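## Task

Carry the block of sticky notes off the desk and set it on the counter so it rests there without the robot holding it. No carton on the desk may fall to the floor. Release it and move the hand away afterwards, and the robot must not tip over or be left leaning.

## Robot and tools

Robot: a wheeled base with a central column, a tilting head and two six-joint arms (left and right), each ending in a two-finger gripper. Folded, it measures 0.73 m long, 0.62 m wide, 1.88 m tall, with its front 0.40 m ahead of the column. The base drives forward/back and turns on the spot; it cannot move sideways.

Frames: the base frame sits on the floor under the column, between the drive wheels, with x forward, y to the left, z up. left_hand and right_hand are reported in it, at the point where the fingers meet (tips 8 mm further). The hand's z axis points along the fingers; its y axis runs across the opening. Odometry is the base frame as it was when the scene began; it counts wheel turns only, so slip reads as motion.

execute_actions: argument "actions" is a list holding one action, or empty to just read the state. An action may contain "base", "joints", both, and optional "speeds"; its parts start together. "base" holds exactly one key, and each is a relative offset from where the base last measured itself: translate_m (metres, -3 to 3, positive forward) or rotate_rad (radians, -3.2 to 3.2, positive counter-clockwise seen from above). "joints" is one dictionary keyed by joint name, covering both arms and the head, and each value is an absolute target, not an offset: head_tilt_rad -0.61 to 1.308 (positive looks down); left_joint1_rad..left_joint6_rad and right_joint1_rad..right_joint6_rad in radians with ranges joint1 -2.879 to 2.879, joint2 0 to 3.141, joint3 0 to 3.019, joint4 -1.692 to 1.57, joint5 -1.57 to 1.57 (sideways hand swing, positive to robot's right), joint6 -2.094 to 2.094 (hand roll, positive clockwise viewed from behind); left_gripper_m / right_gripper_m 0 to 0.093 m fingertip gap. "speeds" caps top speed for this action: translate_m 0.05 to 0.8 m/s, rotate_rad 0.1 to 1 rad/s (defaults at the top). Base moves needing over 8.667 s are refused; any action is capped at 15 s. "cameras" picks images: cam_head_left, cam_head_right, cam_left_wrist, cam_right_wrist, nav_camera or all; omitted/null means all, [] none. Unknown keys or out-of-range values reject the whole call. Joints left out of an action may keep pushing toward earlier targets.

wait: seconds 0 to 10; nothing new commanded, returns state and images.
zoom_image: camera plus region [x0, y0, x1, y1] in pixels from the top-left of that camera's latest full image, at most 504 by 504.
finished_scene: scene = the number of the scene being ended; irreversible, and the result reports success and gives the next task. Replying without any tool call ends everything.

Arm geometry (approximate): with joint1 at -1.57 (left) or 1.57 (right) and joints 5, 6 at 0, the arm sits in a vertical plane facing forward, 0.23 m to that side of the column. Let a = j2 - 0.35, b = 1.05 + j2 - j3, c = b - j4 (c = 1.57 means fingers straight down). The hand point is 0.12 + 0.39 sin a + 0.38 cos b + 0.25 cos c m ahead and 1.46 + 0.39 cos a - 0.38 sin b - 0.25 sin c m up. Example: j2, j3, j4 = 0.93, 0.78, 0.14 gives about 0.60 m ahead, 1.21 m up. Real hands sit up to ~5 cm lower and nearer (more with heavy loads); trust the reported hand positions. Reach is about 1 m from the shoulder, lowest about 0.47 m up; the floor is out of reach. Light loads (≤0.3 kg) are fine out to 0.6 m ahead with fingers down; small objects up to 0.2 kg can be held with fingers as shallow as 0.35 rad below horizontal.

Gripper: fingers 7 cm long; outer span is 1 cm wider than the reported gap at the tips, 5 cm at the base; body 10 by 7 cm. To grasp, command a gap smaller than the object; off_target is then expected. A reading at least 0.002 m above target means something is held. Targets within ~0.03 rad (0.08 for joints 2, 3) of the current position may not move at all. speeds does not slow arms; for gentle contact step about 0.05 rad per call from your last target.

Results: base_status and joint_status per motion: done, off_target, contact_stop (base only: a wheel stalled; back off 0.05 m before retrying or turning), time_out, not_followed / "joint command not followed" (a safety check refused an arm's targets because of self or arm-arm proximity or an obstacle; reverse the joints moved by at least 0.05 rad, or move the other arm, or drive away). on_its_own lists uncommanded behaviour; "held at" is a held target. A blocked arm keeps pushing and can overheat; to relax it, resend its reported positions (a held load then sags slightly). turned_by_wheels vs turned_by_imu disagreeing by more than ~4% and ≥0.05 rad means a collision or slip. base_tilt gives forward/right lean in degrees (~1 degree fixed error); a drop of 0.5 degrees or more forward while moving means leaning back—reverse 0.05 m. motor_effort lists left_wheel and right_wheel in percent, peak in brackets. wheel_motors_off = 1 means the wheels switched off for 2 s after ~3 s of hard pushing, and the base won't hold. Motor temperatures are listed per arm; MOTOR HOT warns from 85 °C, and at 100 °C the arm drops (OVER-TEMPERATURE FAULT, limit_stop_at_motor_heat).

Cameras: head cameras at 1.47–1.58 m look down by about head_tilt_rad; straight ahead may be off-centre by up to 0.3 rad. Each wrist camera sits 0.10 m behind the fingertip point, offset toward the hand's -x, tilted 0.62 rad toward +x; closed fingertips land at image centre; image right is the hand's -y, image up roughly -x. With fingers down and arm forward, higher in the image means farther ahead or lower. nav_camera is at the base front, 0.23 m up, looking ahead.

Avoid: knocking cartons off the desk, dropping or slamming items, arms colliding or pressing on each other (especially near the centre line), driving a tabletop (0.30–1.20 m high) into the column, prolonged pushing, and tipping. Place items so they stay without support, open the gripper and withdraw before ending the scene.

Each tool is called as a command line: name --argument value for each argument, lists and objects as JSON in quotes; but a table of rows of numbers goes row by row, as --pt "numbers of a row", without its own name.

## Session

execute_actions --actions '[]'

Scene clock: 0.00 s.
Motor temperatures (°C, as the motors report them): left_arm=[22 21 22 21 22 20] | right_arm=[22 21 21 21 23 24]
base_odometry: x=+0.000 y=+0.000 heading=+0.000 (m, m, rad; odometry frame)
turned_by_wheels: +0.000 (rad since the last result)
turned_by_imu: +0.000 (rad since the last result)
base_tilt: forward=-0.2 right=+0.0 (deg)
base_status: not commanded
joint_positions: head_tilt_rad=+0.889 left_joint1_rad=-1.563 left_joint2_rad=+0.873 left_joint3_rad=+0.402 left_joint4_rad=-0.980 left_joint5_rad=+0.047 left_joint6_rad=+0.000 left_gripper_m=+0.094 right_joint1_rad=+1.585 right_joint2_rad=+0.877 right_joint3_rad=+0.435 right_joint4_rad=-0.995 right_joint5_rad=-0.039 right_joint6_rad=+0.019 right_gripper_m=+0.094
joint_status: not commanded
wheel_motors_off: 0
motor_effort: left_wheel=+5 right_wheel=+3 (%)
left_hand: x=+0.1412 y=+0.2180 z=+1.2600 quat_wxyz=(+0.447, +0.014, -0.894, +0.019) (m; base frame)
right_hand: x=+0.1554 y=-0.2158 z=+1.2573 quat_wxyz=(+0.441, -0.012, -0.897, -0.017) (m; base frame)
pictures: cam_head_left, cam_head_right, cam_left_wrist, cam_right_wrist, nav_camera
Images, in order (width x height): cam_head_left 672x504, cam_head_right 672x504, cam_left_wrist 616x616, cam_right_wrist 616x616, nav_camera 672x504.

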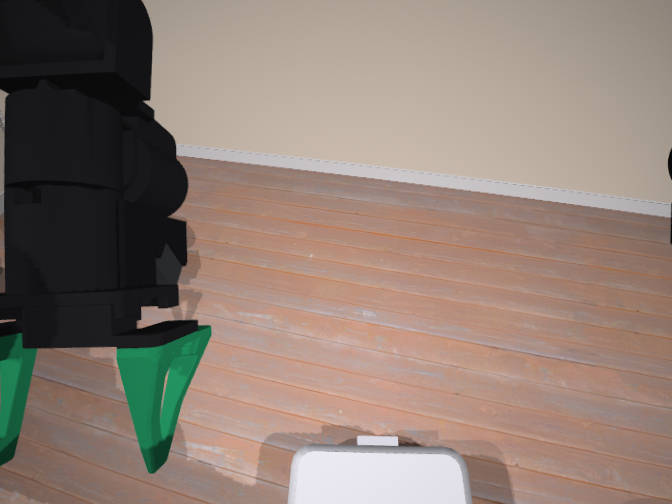

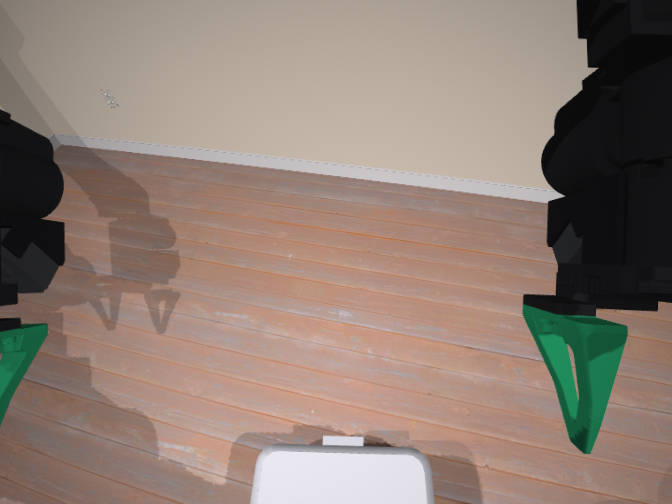

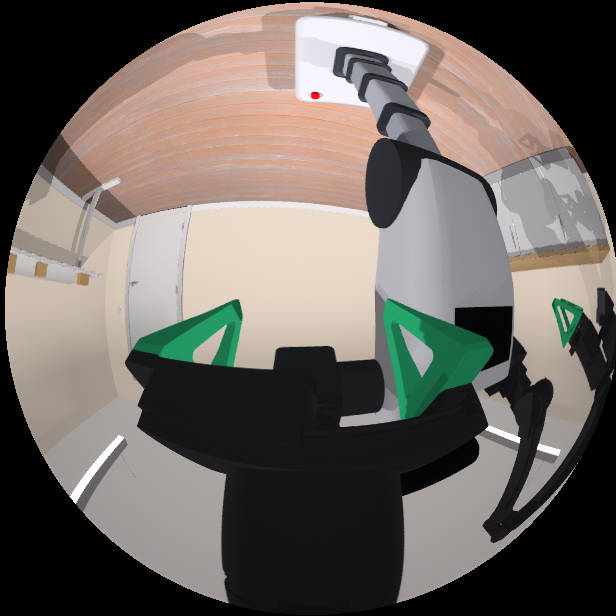

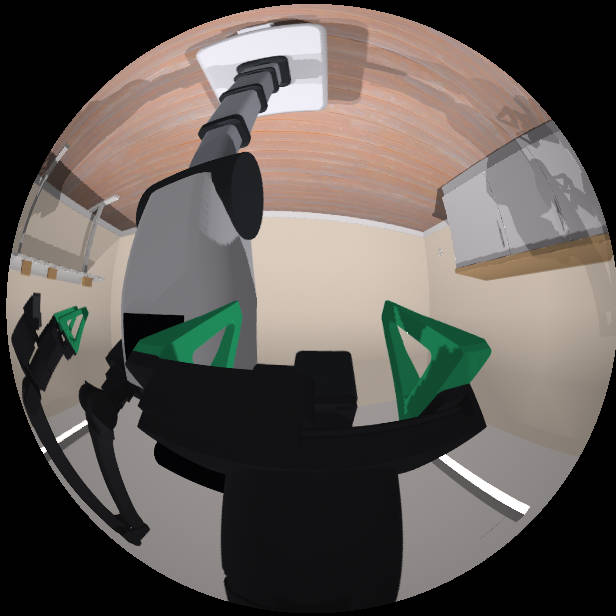

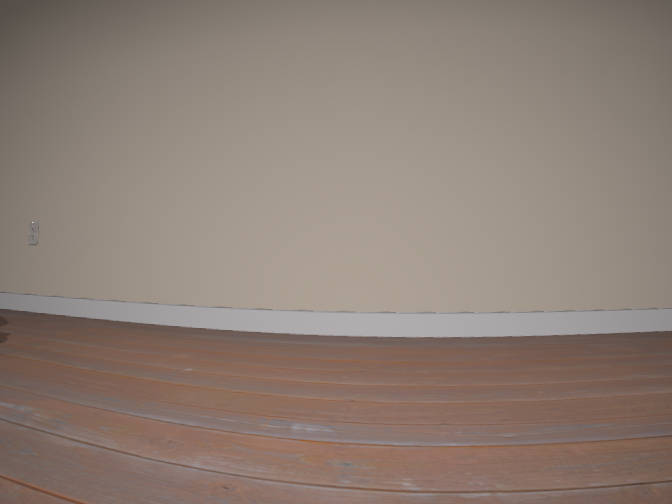

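execute_actions --actions '[{"base": {"rotate_rad": 1.7}, "joints": {"head_tilt_rad": 0.5}}]' --cameras '["cam_head_left", "cam_head_right", "nav_camera"]'

Scene clock: 4.33 s.
Motor temperatures (°C, as the motors report them): left_arm=[22 22 22 21 22 20] | right_arm=[22 21 21 21 23 24]
base_odometry: x=+0.000 y=+0.000 heading=+1.698 (m, m, rad; odometry frame)
turned_by_wheels: +1.698 (rad since the last result)
turned_by_imu: +1.680 (rad since the last result)
base_tilt: forward=-0.1 right=+0.0 (deg)
base_status: done
joint_positions: head_tilt_rad=+0.518 left_joint1_rad=-1.563 left_joint2_rad=+0.873 left_joint3_rad=+0.402 left_joint4_rad=-0.980 left_joint5_rad=+0.047 left_joint6_rad=+0.000 left_gripper_m=+0.094 right_joint1_rad=+1.585 right_joint2_rad=+0.877 right_joint3_rad=+0.435 right_joint4_rad=-0.995 right_joint5_rad=-0.039 right_joint6_rad=+0.019 right_gripper_m=+0.094
joint_status: all done
wheel_motors_off: 0
motor_effort: left_wheel=-10(46) right_wheel=+7(42) (%)
left_hand: x=+0.1412 y=+0.2180 z=+1.2600 quat_wxyz=(+0.447, +0.014, -0.894, +0.019) (m; base frame)
right_hand: x=+0.1554 y=-0.2158 z=+1.2573 quat_wxyz=(+0.441, -0.012, -0.897, -0.017) (m; base frame)
pictures: cam_head_left, cam_head_right, nav_camera
Images, in order (width x height): cam_head_left 672x504, cam_head_right 672x504, nav_camera 672x504.

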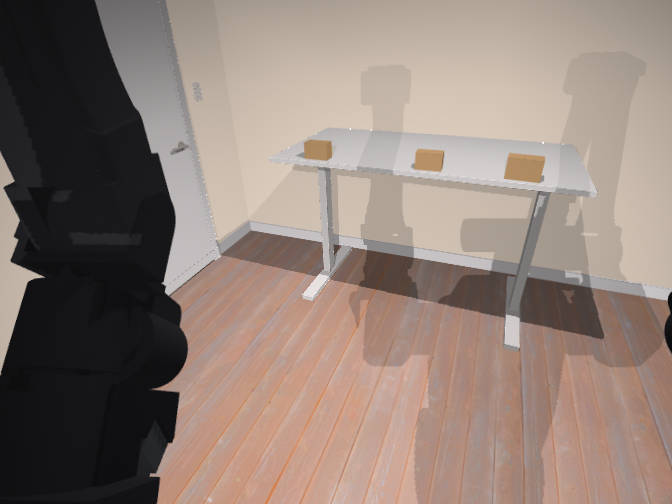

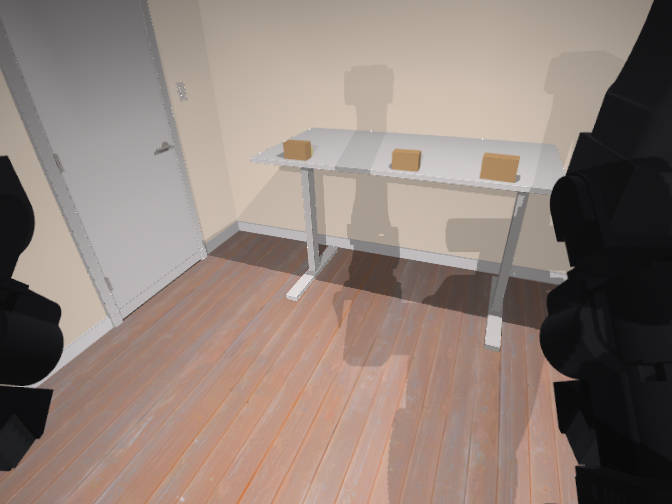

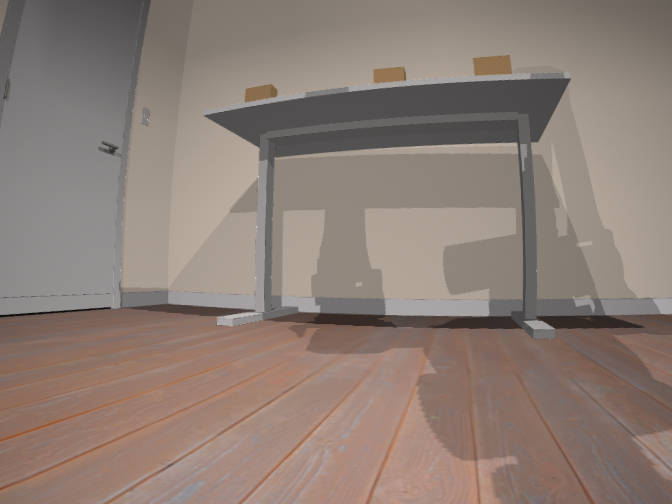

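zoom_image --camera "cam_head_left" --region '[260, 110, 610, 210]'

Region (260, 110, 610, 210) of cam_head_left's 672x504 image, scaled by 1.440, with more detail than that image has; it fills the top 144 rows of this view, and the rest is white.

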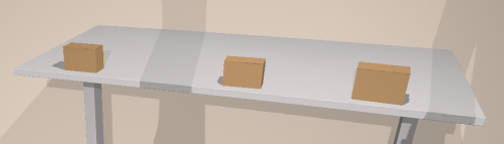

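zoom_image --camera "cam_head_left" --region '[290, 125, 360, 175]'

zoom_image --camera "cam_head_right" --region '[270, 125, 340, 175]'

Region (290, 125, 360, 175) of cam_head_left's 672x504 image, scaled by 7.200, with more detail than that image has; it fills the top 360 rows of this view, and the rest is white.

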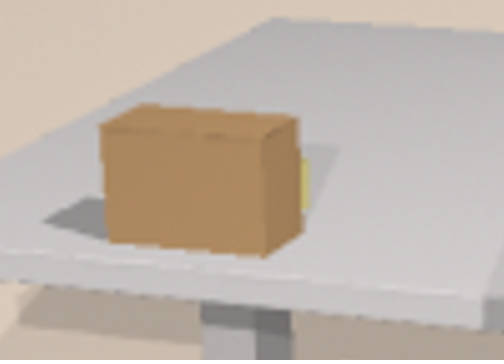

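Region (270, 125, 340, 175) of cam_head_right's 672x504 image, scaled by 7.200, with more detail than that image has; it fills the top 360 rows of this view, and the rest is white.

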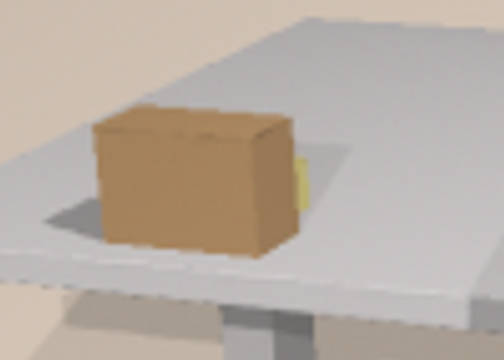

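execute_actions --actions '[{"base": {"rotate_rad": 0.33}}]' --cameras '[]'

execute_actions --actions '[{"base": {"translate_m": 1.15}}]' --cameras '[]'

execute_actions --actions '[{"base": {"rotate_rad": -0.62}, "joints": {"head_tilt_rad": 0.7}}]' --cameras '["cam_head_left", "cam_head_right", "nav_camera"]'

Scene clock: 14.27 s.
Motor temperatures (°C, as the motors report them): left_arm=[22 22 22 21 22 20] | right_arm=[22 21 21 21 23 24]
base_odometry: x=+0.000 y=+0.000 heading=+2.027 (m, m, rad; odometry frame)
turned_by_wheels: +0.328 (rad since the last result)
turned_by_imu: +0.324 (rad since the last result)
base_tilt: forward=+0.0 right=-0.1 (deg)
base_status: done
joint_positions: head_tilt_rad=+0.518 left_joint1_rad=-1.563 left_joint2_rad=+0.873 left_joint3_rad=+0.402 left_joint4_rad=-0.980 left_joint5_rad=+0.047 left_joint6_rad=+0.000 left_gripper_m=+0.094 right_joint1_rad=+1.585 right_joint2_rad=+0.877 right_joint3_rad=+0.435 right_joint4_rad=-0.995 right_joint5_rad=-0.039 right_joint6_rad=+0.019 right_gripper_m=+0.094
joint_status: not commanded
wheel_motors_off: 0
motor_effort: left_wheel=-9(38) right_wheel=+6(29) (%)
left_hand: x=+0.1412 y=+0.2180 z=+1.2600 quat_wxyz=(+0.447, +0.014, -0.894, +0.019) (m; base frame)
right_hand: x=+0.1554 y=-0.2158 z=+1.2573 quat_wxyz=(+0.441, -0.012, -0.897, -0.017) (m; base frame)
pictures: none
No camera images: the call's "cameras" was empty. Leave "cameras" out to get every camera's image.

Scene clock: 17.70 s.
Motor temperatures (°C, as the motors report them): left_arm=[22 22 22 21 22 20] | right_arm=[22 21 21 21 23 24]
base_odometry: x=-0.506 y=+1.033 heading=+2.027 (m, m, rad; odometry frame)
turned_by_wheels: +0.000 (rad since the last result)
turned_by_imu: -0.001 (rad since the last result)
base_tilt: forward=-0.1 right=+0.0 (deg)
base_status: done
joint_positions: head_tilt_rad=+0.518 left_joint1_rad=-1.563 left_joint2_rad=+0.873 left_joint3_rad=+0.402 left_joint4_rad=-0.980 left_joint5_rad=+0.047 left_joint6_rad=+0.000 left_gripper_m=+0.094 right_joint1_rad=+1.585 right_joint2_rad=+0.877 right_joint3_rad=+0.435 right_joint4_rad=-0.995 right_joint5_rad=-0.039 right_joint6_rad=+0.019 right_gripper_m=+0.094
joint_status: not commanded
wheel_motors_off: 0
motor_effort: left_wheel=+1(58) right_wheel=-1(57) (%)
left_hand: x=+0.1412 y=+0.2180 z=+1.2600 quat_wxyz=(+0.447, +0.014, -0.894, +0.019) (m; base frame)
right_hand: x=+0.1554 y=-0.2158 z=+1.2573 quat_wxyz=(+0.441, -0.012, -0.897, -0.017) (m; base frame)
pictures: none
No camera images: the call's "cameras" was empty. Leave "cameras" out to get every camera's image.

Scene clock: 19.93 s.
Motor temperatures (°C, as the motors report them): left_arm=[22 22 22 21 22 20] | right_arm=[22 21 21 21 23 24]
base_odometry: x=-0.506 y=+1.033 heading=+1.409 (m, m, rad; odometry frame)
turned_by_wheels: -0.618 (rad since the last result)
turned_by_imu: -0.612 (rad since the last result)
base_tilt: forward=-0.1 right=-0.1 (deg)
base_status: done
joint_positions: head_tilt_rad=+0.703 left_joint1_rad=-1.563 left_joint2_rad=+0.873 left_joint3_rad=+0.402 left_joint4_rad=-0.980 left_joint5_rad=+0.047 left_joint6_rad=+0.000 left_gripper_m=+0.094 right_joint1_rad=+1.585 right_joint2_rad=+0.877 right_joint3_rad=+0.435 right_joint4_rad=-0.995 right_joint5_rad=-0.039 right_joint6_rad=+0.019 right_gripper_m=+0.094
joint_status: all done
wheel_motors_off: 0
motor_effort: left_wheel=+10(42) right_wheel=-7(50) (%)
left_hand: x=+0.1412 y=+0.2180 z=+1.2600 quat_wxyz=(+0.447, +0.014, -0.894, +0.019) (m; base frame)
right_hand: x=+0.1554 y=-0.2158 z=+1.2573 quat_wxyz=(+0.441, -0.012, -0.897, -0.017) (m; base frame)
pictures: cam_head_left, cam_head_right, nav_camera
Images, in order (width x height): cam_head_left 672x504, cam_head_right 672x504, nav_camera 672x504.

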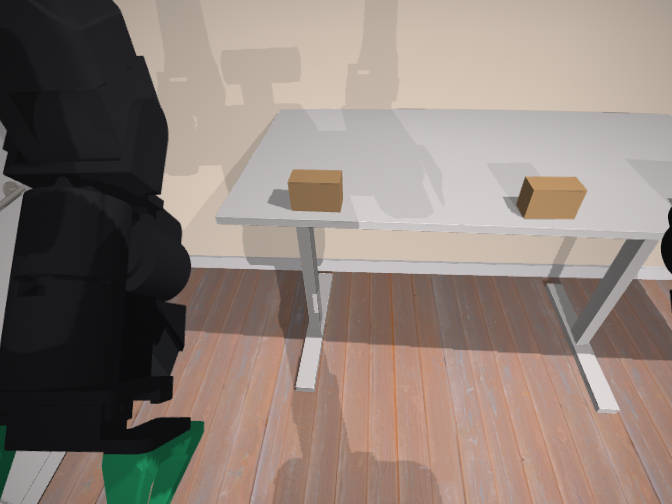

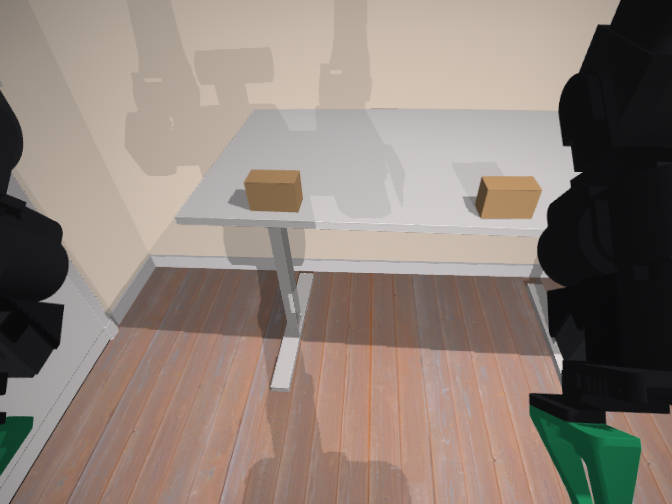

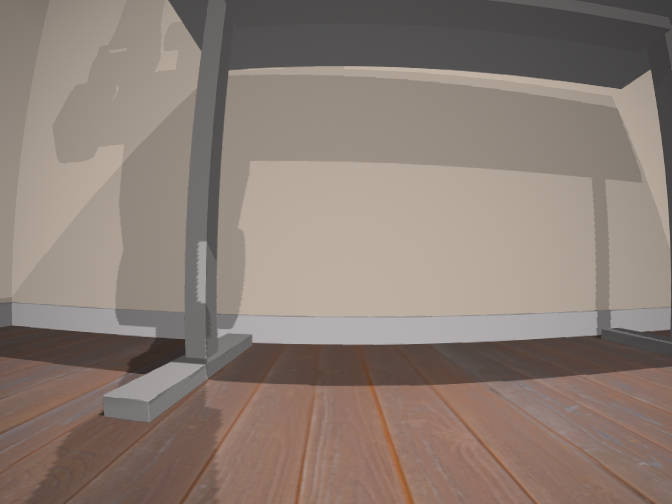

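execute_actions --actions '[{"base": {"translate_m": 0.3}, "joints": {"left_joint1_rad": -1.57, "left_joint2_rad": 0.94, "left_joint3_rad": 1.2, "left_joint4_rad": -0.76, "left_joint5_rad": 0, "left_joint6_rad": 0, "head_tilt_rad": 0.85}, "speeds": {"translate_m": 0.3}}]'

Scene clock: 26.83 s.
Motor temperatures (°C, as the motors report them): left_arm=[22 22 22 21 22 20] | right_arm=[22 21 21 21 23 24]
base_odometry: x=-0.458 y=+1.329 heading=+1.408 (m, m, rad; odometry frame)
turned_by_wheels: -0.001 (rad since the last result)
turned_by_imu: -0.002 (rad since the last result)
base_tilt: forward=-0.1 right=+0.0 (deg)
base_status: done
joint_positions: head_tilt_rad=+0.852 left_joint1_rad=-1.563 left_joint2_rad=+0.935 left_joint3_rad=+1.171 left_joint4_rad=-0.760 left_joint5_rad=+0.004 left_joint6_rad=+0.000 left_gripper_m=+0.094 right_joint1_rad=+1.585 right_joint2_rad=+0.877 right_joint3_rad=+0.432 right_joint4_rad=-0.995 right_joint5_rad=-0.039 right_joint6_rad=+0.019 right_gripper_m=+0.094
joint_status: all done
wheel_motors_off: 0
motor_effort: left_wheel=+0(77) right_wheel=+0(43) (%)
left_hand: x=+0.6006 y=+0.2273 z=+1.2535 quat_wxyz=(+0.000, +0.002, -1.000, -0.001) (m; base frame)
right_hand: x=+0.1540 y=-0.2158 z=+1.2578 quat_wxyz=(+0.442, -0.012, -0.897, -0.017) (m; base frame)
pictures: cam_head_left, cam_head_right, cam_left_wrist, cam_right_wrist, nav_camera
Images, in order (width x height): cam_head_left 672x504, cam_head_right 672x504, cam_left_wrist 616x616, cam_right_wrist 616x616, nav_camera 672x504.

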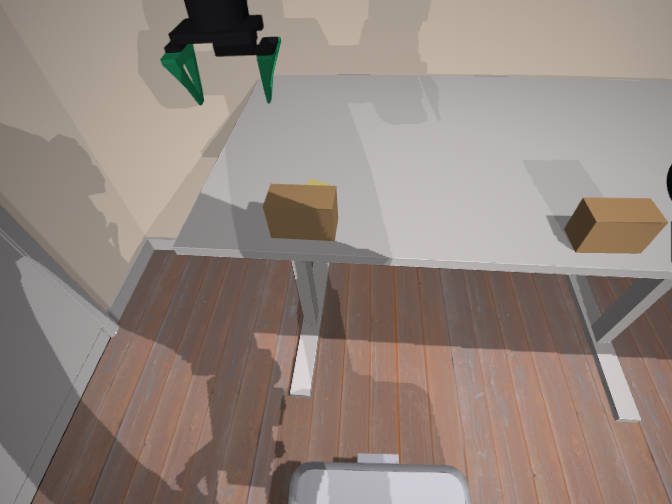

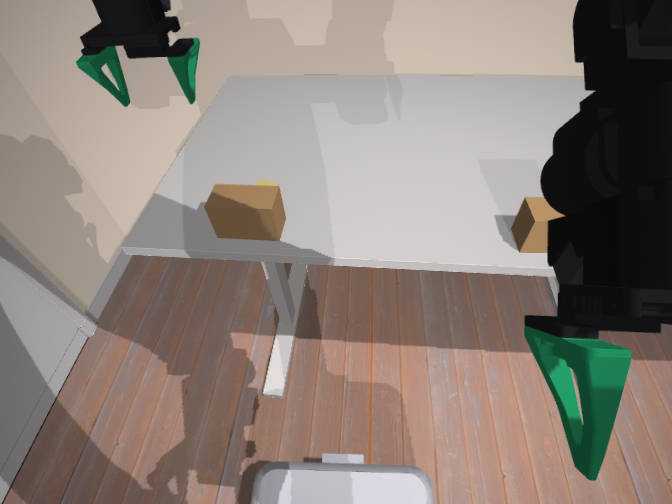

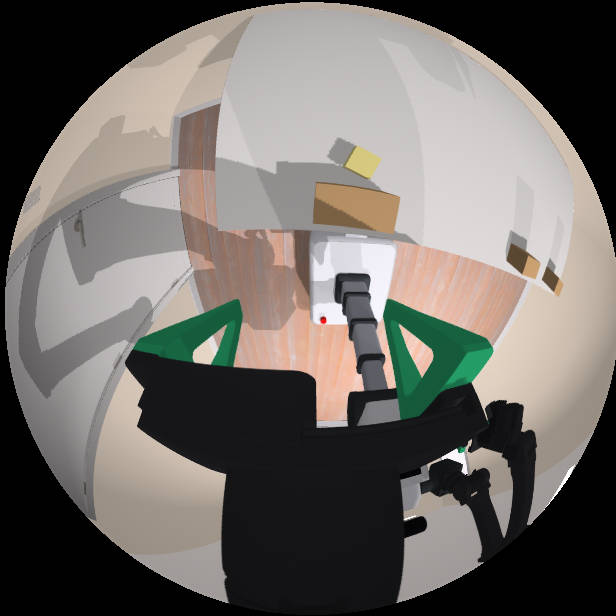

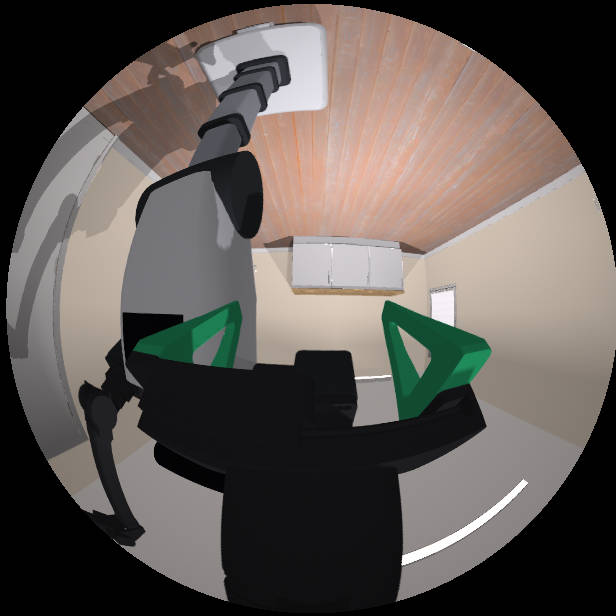

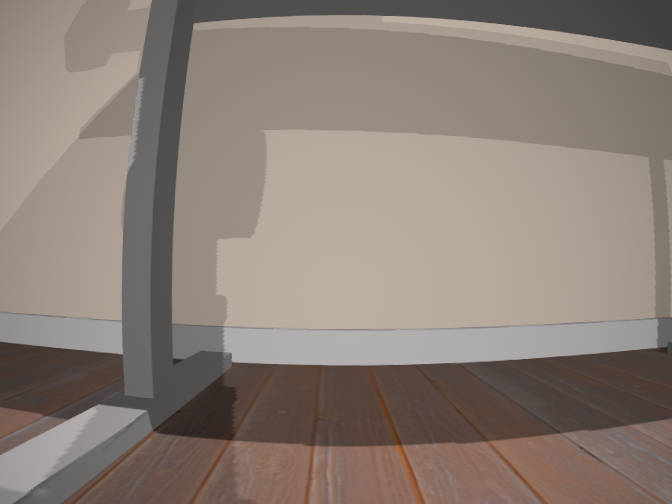

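zoom_image --camera "cam_left_wrist" --region '[290, 120, 430, 250]'

Region (290, 120, 430, 250) of cam_left_wrist's 616x616 image, scaled by 3.600, with more detail than that image has; it fills the top 468 rows of this view, and the rest is white.

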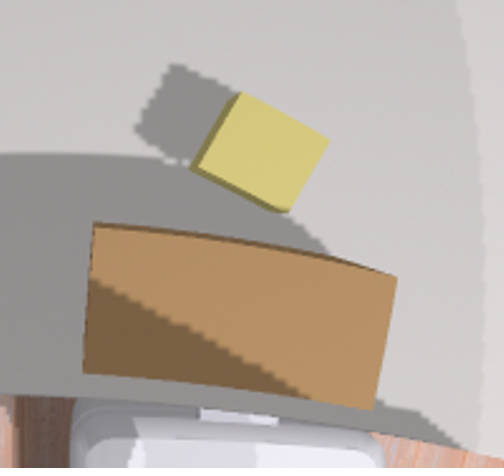

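execute_actions --actions '[{"base": {"rotate_rad": -0.128}, "joints": {"left_joint1_rad": -1.57, "left_joint2_rad": 1.39, "left_joint3_rad": 1.73, "left_joint4_rad": -0.97, "left_joint5_rad": 0, "left_joint6_rad": 0.27, "left_gripper_m": 0.08}}]' --cameras '["cam_head_left", "cam_head_right", "cam_left_wrist"]'

Scene clock: 41.17 s.
Motor temperatures (°C, as the motors report them): left_arm=[22 23 24 21 22 20] | right_arm=[22 21 21 21 23 24]
base_odometry: x=-0.458 y=+1.329 heading=+1.282 (m, m, rad; odometry frame)
turned_by_wheels: -0.126 (rad since the last result)
turned_by_imu: -0.124 (rad since the last result)
base_tilt: forward=+0.0 right=+0.0 (deg)
base_status: done
joint_positions: head_tilt_rad=+0.852 left_joint1_rad=-1.566 left_joint2_rad=+1.389 left_joint3_rad=+1.689 left_joint4_rad=-0.960 left_joint5_rad=+0.003 left_joint6_rad=+0.259 left_gripper_m=+0.080 right_joint1_rad=+1.585 right_joint2_rad=+0.877 right_joint3_rad=+0.432 right_joint4_rad=-0.995 right_joint5_rad=-0.039 right_joint6_rad=+0.019 right_gripper_m=+0.094
joint_status: all done
wheel_motors_off: 0
motor_effort: left_wheel=+5(62) right_wheel=-1(47) (%)
left_hand: x=+0.7032 y=+0.2271 z=+1.1469 quat_wxyz=(+0.067, -0.127, -0.990, +0.008) (m; base frame)
right_hand: x=+0.1540 y=-0.2158 z=+1.2578 quat_wxyz=(+0.442, -0.012, -0.897, -0.017) (m; base frame)
pictures: cam_head_left, cam_head_right, cam_left_wrist
Images, in order (width x height): cam_head_left 672x504, cam_head_right 672x504, cam_left_wrist 616x616.

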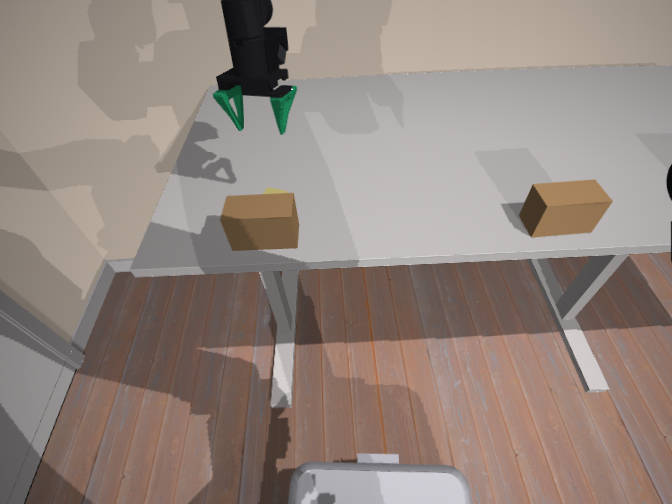

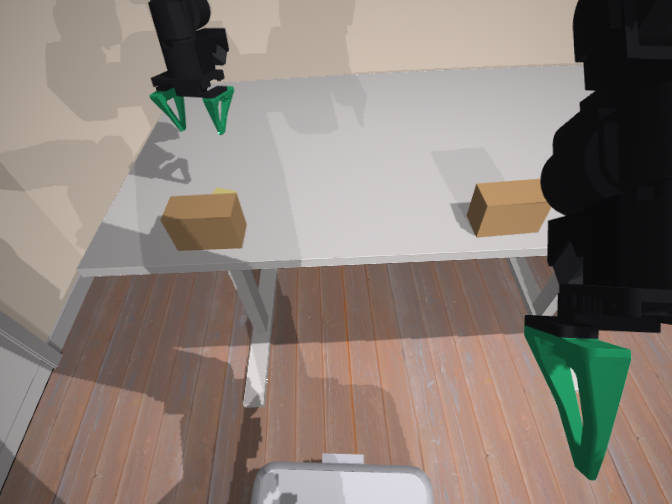

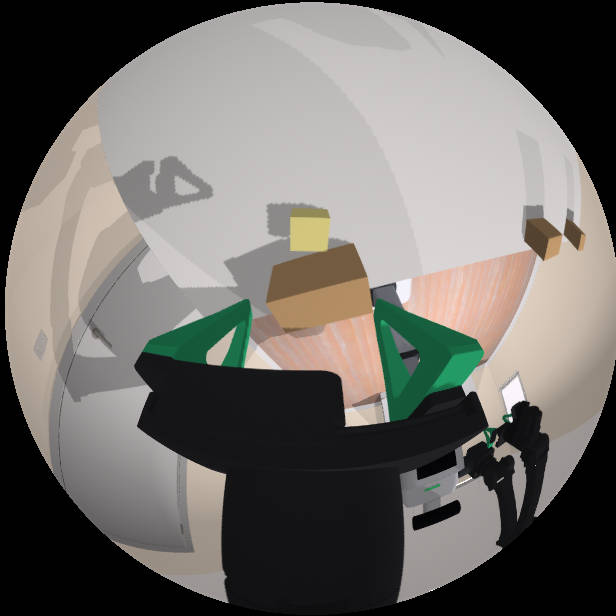

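execute_actions --actions '[{"joints": {"left_joint2_rad": 1.575, "left_joint3_rad": 1.83, "left_joint4_rad": -0.885}}]' --cameras '["cam_head_left", "cam_left_wrist"]'

Scene clock: 45.20 s.
Motor temperatures (°C, as the motors report them): left_arm=[22 23 24 21 22 20] | right_arm=[22 21 21 21 23 24]
base_odometry: x=-0.458 y=+1.329 heading=+1.282 (m, m, rad; odometry frame)
turned_by_wheels: +0.000 (rad since the last result)
turned_by_imu: -0.001 (rad since the last result)
base_tilt: forward=+0.0 right=-0.1 (deg)
base_status: not commanded
joint_positions: head_tilt_rad=+0.852 left_joint1_rad=-1.566 left_joint2_rad=+1.571 left_joint3_rad=+1.818 left_joint4_rad=-0.884 left_joint5_rad=+0.003 left_joint6_rad=+0.259 left_gripper_m=+0.080 right_joint1_rad=+1.585 right_joint2_rad=+0.877 right_joint3_rad=+0.432 right_joint4_rad=-0.995 right_joint5_rad=-0.039 right_joint6_rad=+0.019 right_gripper_m=+0.094
joint_status: all done
wheel_motors_off: 0
motor_effort: left_wheel=+7(8) right_wheel=-2(2) (%)
left_hand: x=+0.7241 y=+0.2275 z=+1.0683 quat_wxyz=(+0.056, -0.127, -0.990, +0.007) (m; base frame)
right_hand: x=+0.1540 y=-0.2158 z=+1.2578 quat_wxyz=(+0.442, -0.012, -0.897, -0.017) (m; base frame)
pictures: cam_head_left, cam_left_wrist
Images, in order (width x height): cam_head_left 672x504, cam_left_wrist 616x616.

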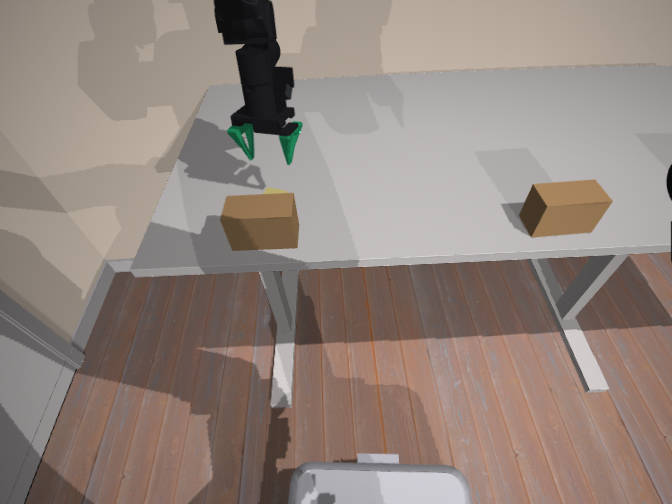

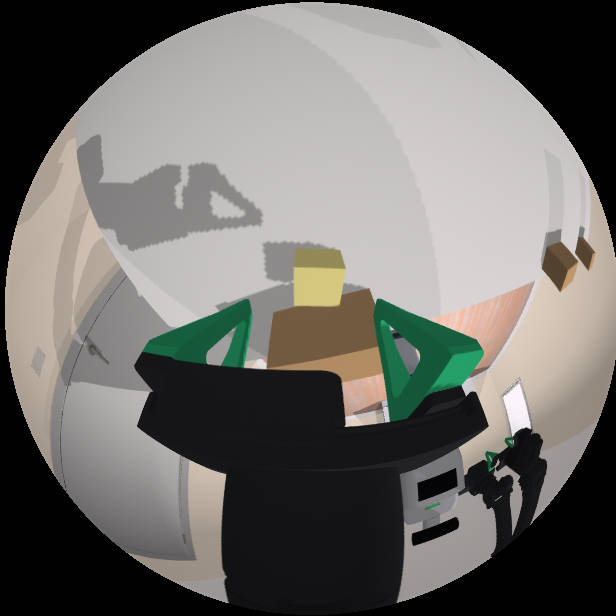

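execute_actions --actions '[{"joints": {"left_joint2_rad": 1.70, "left_joint3_rad": 1.965, "left_joint4_rad": -0.98}}]' --cameras '["cam_head_left", "cam_left_wrist"]'

Scene clock: 54.60 s.
Motor temperatures (°C, as the motors report them): left_arm=[22 24 24 21 22 20] | right_arm=[22 21 21 21 23 24]
base_odometry: x=-0.458 y=+1.329 heading=+1.282 (m, m, rad; odometry frame)
turned_by_wheels: +0.000 (rad since the last result)
turned_by_imu: -0.001 (rad since the last result)
base_tilt: forward=-0.1 right=+0.0 (deg)
base_status: not commanded
joint_positions: head_tilt_rad=+0.852 left_joint1_rad=-1.566 left_joint2_rad=+1.679 left_joint3_rad=+1.932 left_joint4_rad=-0.970 left_joint5_rad=+0.003 left_joint6_rad=+0.259 left_gripper_m=+0.080 right_joint1_rad=+1.585 right_joint2_rad=+0.877 right_joint3_rad=+0.432 right_joint4_rad=-0.995 right_joint5_rad=-0.039 right_joint6_rad=+0.019 right_gripper_m=+0.094
joint_status: all done
wheel_motors_off: 0
motor_effort: left_wheel=+8(8) right_wheel=-2(2) (%)
left_hand: x=+0.7182 y=+0.2276 z=+1.0334 quat_wxyz=(+0.096, -0.127, -0.987, +0.012) (m; base frame)
right_hand: x=+0.1540 y=-0.2158 z=+1.2578 quat_wxyz=(+0.442, -0.012, -0.897, -0.017) (m; base frame)
pictures: cam_head_left, cam_left_wrist
Images, in order (width x height): cam_head_left 672x504, cam_left_wrist 616x616.

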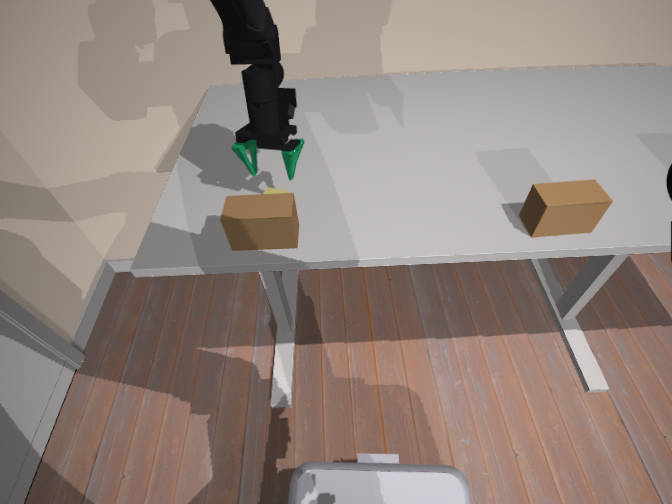

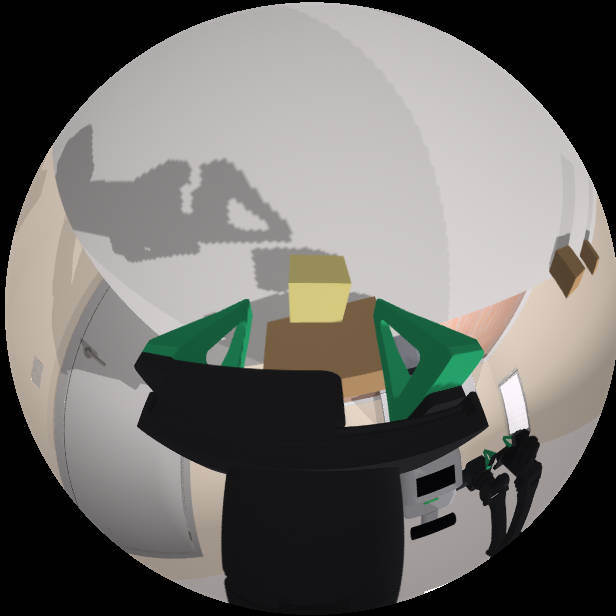

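execute_actions --actions '[{"joints": {"left_joint2_rad": 1.78, "left_joint3_rad": 1.965, "left_joint4_rad": -0.90}}]' --cameras '["cam_head_left", "cam_left_wrist"]'

Scene clock: 58.50 s.
Motor temperatures (°C, as the motors report them): left_arm=[22 24 24 21 22 20] | right_arm=[22 21 21 21 23 24]
base_odometry: x=-0.458 y=+1.329 heading=+1.282 (m, m, rad; odometry frame)
turned_by_wheels: +0.000 (rad since the last result)
turned_by_imu: -0.001 (rad since the last result)
base_tilt: forward=-0.1 right=+0.0 (deg)
base_status: not commanded
joint_positions: head_tilt_rad=+0.852 left_joint1_rad=-1.566 left_joint2_rad=+1.765 left_joint3_rad=+1.938 left_joint4_rad=-0.905 left_joint5_rad=+0.003 left_joint6_rad=+0.259 left_gripper_m=+0.080 right_joint1_rad=+1.585 right_joint2_rad=+0.877 right_joint3_rad=+0.432 right_joint4_rad=-0.995 right_joint5_rad=-0.039 right_joint6_rad=+0.019 right_gripper_m=+0.094
joint_status: all done
wheel_motors_off: 0
motor_effort: left_wheel=+8(8) right_wheel=-2(1) (%)
left_hand: x=+0.6982 y=+0.2278 z=+0.9808 quat_wxyz=(+0.103, -0.127, -0.986, +0.013) (m; base frame)
right_hand: x=+0.1540 y=-0.2158 z=+1.2578 quat_wxyz=(+0.442, -0.012, -0.897, -0.017) (m; base frame)
pictures: cam_head_left, cam_left_wrist
Images, in order (width x height): cam_head_left 672x504, cam_left_wrist 616x616.

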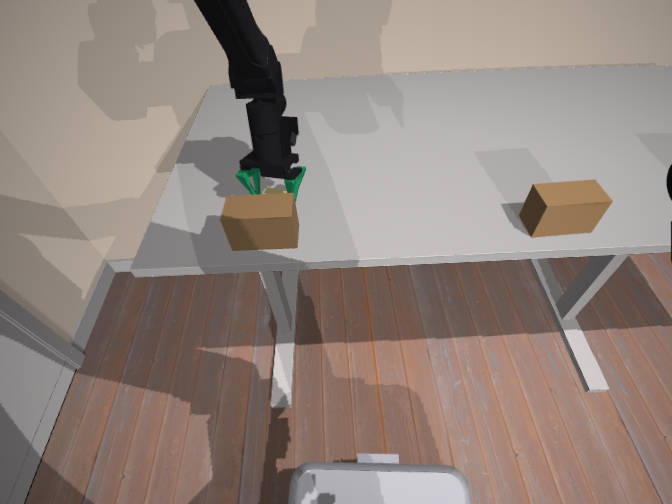

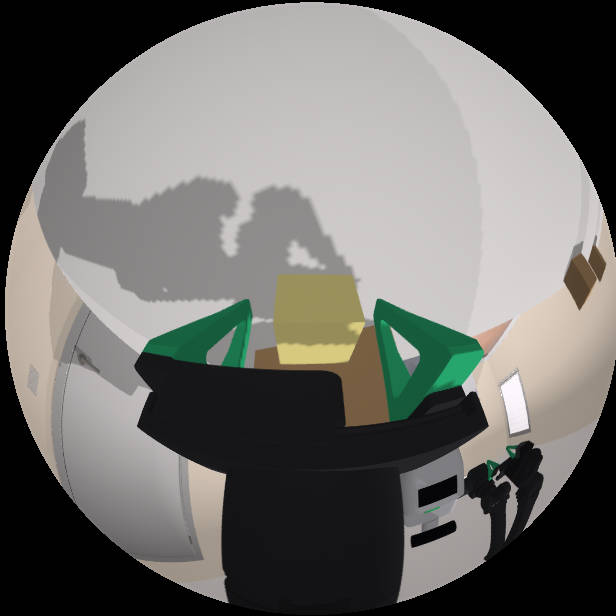

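execute_actions --actions '[{"joints": {"left_joint4_rad": -0.95, "left_joint2_rad": 1.79, "left_gripper_m": 0.062}}]' --cameras '[]'

execute_actions --actions '[{"joints": {"left_gripper_m": 0.03}}]' --cameras '["cam_head_left", "cam_left_wrist"]'

Scene clock: 60.90 s.
Motor temperatures (°C, as the motors report them): left_arm=[22 24 24 21 22 20] | right_arm=[22 21 21 21 23 24]
base_odometry: x=-0.458 y=+1.329 heading=+1.282 (m, m, rad; odometry frame)
turned_by_wheels: +0.000 (rad since the last result)
turned_by_imu: +0.000 (rad since the last result)
base_tilt: forward=-0.1 right=-0.1 (deg)
base_status: not commanded
joint_positions: head_tilt_rad=+0.852 left_joint1_rad=-1.566 left_joint2_rad=+1.765 left_joint3_rad=+1.938 left_joint4_rad=-0.942 left_joint5_rad=+0.003 left_joint6_rad=+0.259 left_gripper_m=+0.062 right_joint1_rad=+1.585 right_joint2_rad=+0.877 right_joint3_rad=+0.432 right_joint4_rad=-0.995 right_joint5_rad=-0.039 right_joint6_rad=+0.019 right_gripper_m=+0.094
joint_status: all done
wheel_motors_off: 0
motor_effort: left_wheel=+8(8) right_wheel=-1(2) (%)
left_hand: x=+0.6894 y=+0.2278 z=+0.9828 quat_wxyz=(+0.121, -0.126, -0.984, +0.015) (m; base frame)
right_hand: x=+0.1540 y=-0.2158 z=+1.2578 quat_wxyz=(+0.442, -0.012, -0.897, -0.017) (m; base frame)
pictures: none
No camera images: the call's "cameras" was empty. Leave "cameras" out to get every camera's image.

Scene clock: 61.43 s.
Motor temperatures (°C, as the motors report them): left_arm=[22 24 24 21 22 20] | right_arm=[22 21 21 21 23 24]
base_odometry: x=-0.458 y=+1.329 heading=+1.282 (m, m, rad; odometry frame)
turned_by_wheels: +0.000 (rad since the last result)
turned_by_imu: +0.000 (rad since the last result)
base_tilt: forward=-0.1 right=+0.0 (deg)
base_status: not commanded
joint_positions: head_tilt_rad=+0.852 left_joint1_rad=-1.566 left_joint2_rad=+1.765 left_joint3_rad=+1.938 left_joint4_rad=-0.942 left_joint5_rad=+0.003 left_joint6_rad=+0.259 left_gripper_m=+0.047 right_joint1_rad=+1.585 right_joint2_rad=+0.877 right_joint3_rad=+0.432 right_joint4_rad=-0.995 right_joint5_rad=-0.039 right_joint6_rad=+0.019 right_gripper_m=+0.094
joint_status: left_gripper_m off_target (ended at +0.047, target +0.030)
wheel_motors_off: 0
motor_effort: left_wheel=+8(8) right_wheel=-2(2) (%)
left_hand: x=+0.6894 y=+0.2278 z=+0.9828 quat_wxyz=(+0.122, -0.126, -0.984, +0.015) (m; base frame)
right_hand: x=+0.1540 y=-0.2158 z=+1.2578 quat_wxyz=(+0.442, -0.012, -0.897, -0.017) (m; base frame)
pictures: cam_head_left, cam_left_wrist
Images, in order (width x height): cam_head_left 672x504, cam_left_wrist 616x616.

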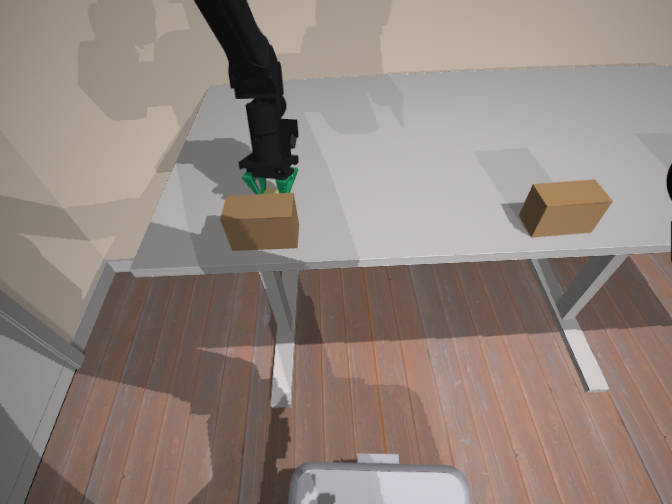

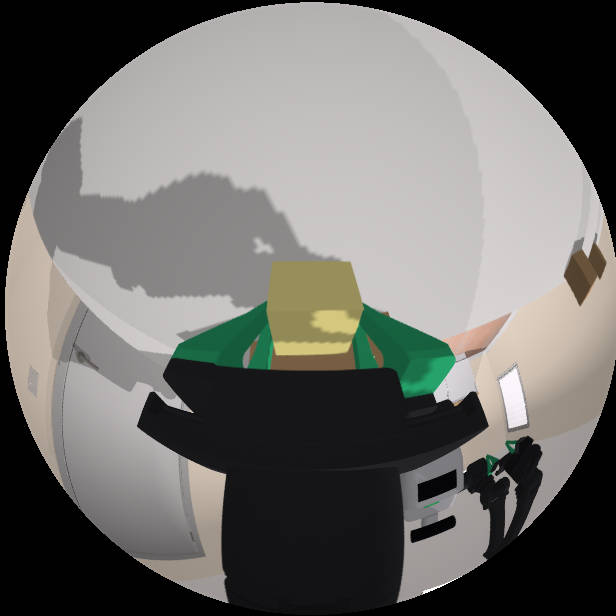

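execute_actions --actions '[{"joints": {"left_joint2_rad": 1.42, "left_gripper_m": 0.03}}]' --cameras '["cam_head_left", "cam_left_wrist"]'

Scene clock: 63.77 s.
Motor temperatures (°C, as the motors report them): left_arm=[22 25 24 21 22 20] | right_arm=[22 21 21 21 23 24]
base_odometry: x=-0.458 y=+1.329 heading=+1.282 (m, m, rad; odometry frame)
turned_by_wheels: +0.000 (rad since the last result)
turned_by_imu: +0.000 (rad since the last result)
base_tilt: forward=+0.0 right=+0.0 (deg)
base_status: not commanded
joint_positions: head_tilt_rad=+0.852 left_joint1_rad=-1.566 left_joint2_rad=+1.398 left_joint3_rad=+1.960 left_joint4_rad=-0.944 left_joint5_rad=+0.003 left_joint6_rad=+0.259 left_gripper_m=+0.047 right_joint1_rad=+1.585 right_joint2_rad=+0.877 right_joint3_rad=+0.432 right_joint4_rad=-0.995 right_joint5_rad=-0.039 right_joint6_rad=+0.019 right_gripper_m=+0.094
joint_status: left_gripper_m off_target (ended at +0.047, target +0.030); the others done
wheel_motors_off: 0
motor_effort: left_wheel=+8(9) right_wheel=-2(3) (%)
left_hand: x=+0.8307 y=+0.2271 z=+1.2258 quat_wxyz=(-0.070, -0.128, -0.989, -0.010) (m; base frame)
right_hand: x=+0.1540 y=-0.2158 z=+1.2578 quat_wxyz=(+0.442, -0.012, -0.897, -0.017) (m; base frame)
pictures: cam_head_left, cam_left_wrist
Images, in order (width x height): cam_head_left 672x504, cam_left_wrist 616x616.

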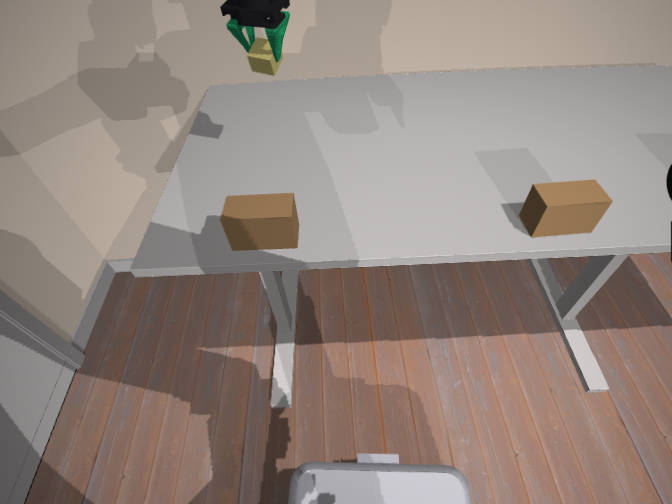

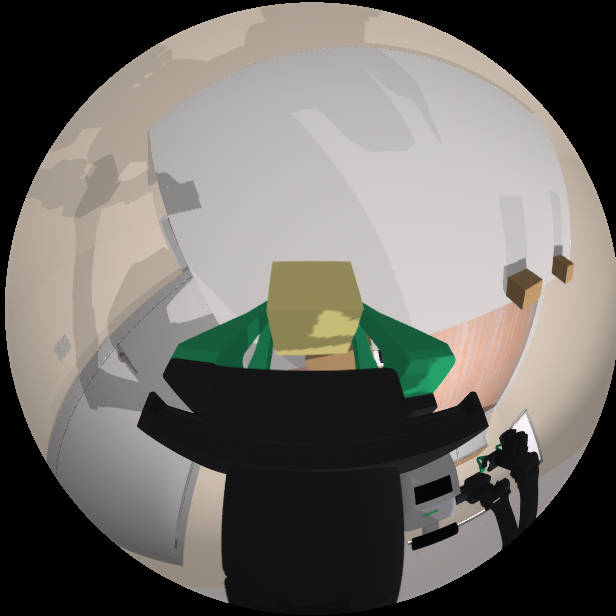

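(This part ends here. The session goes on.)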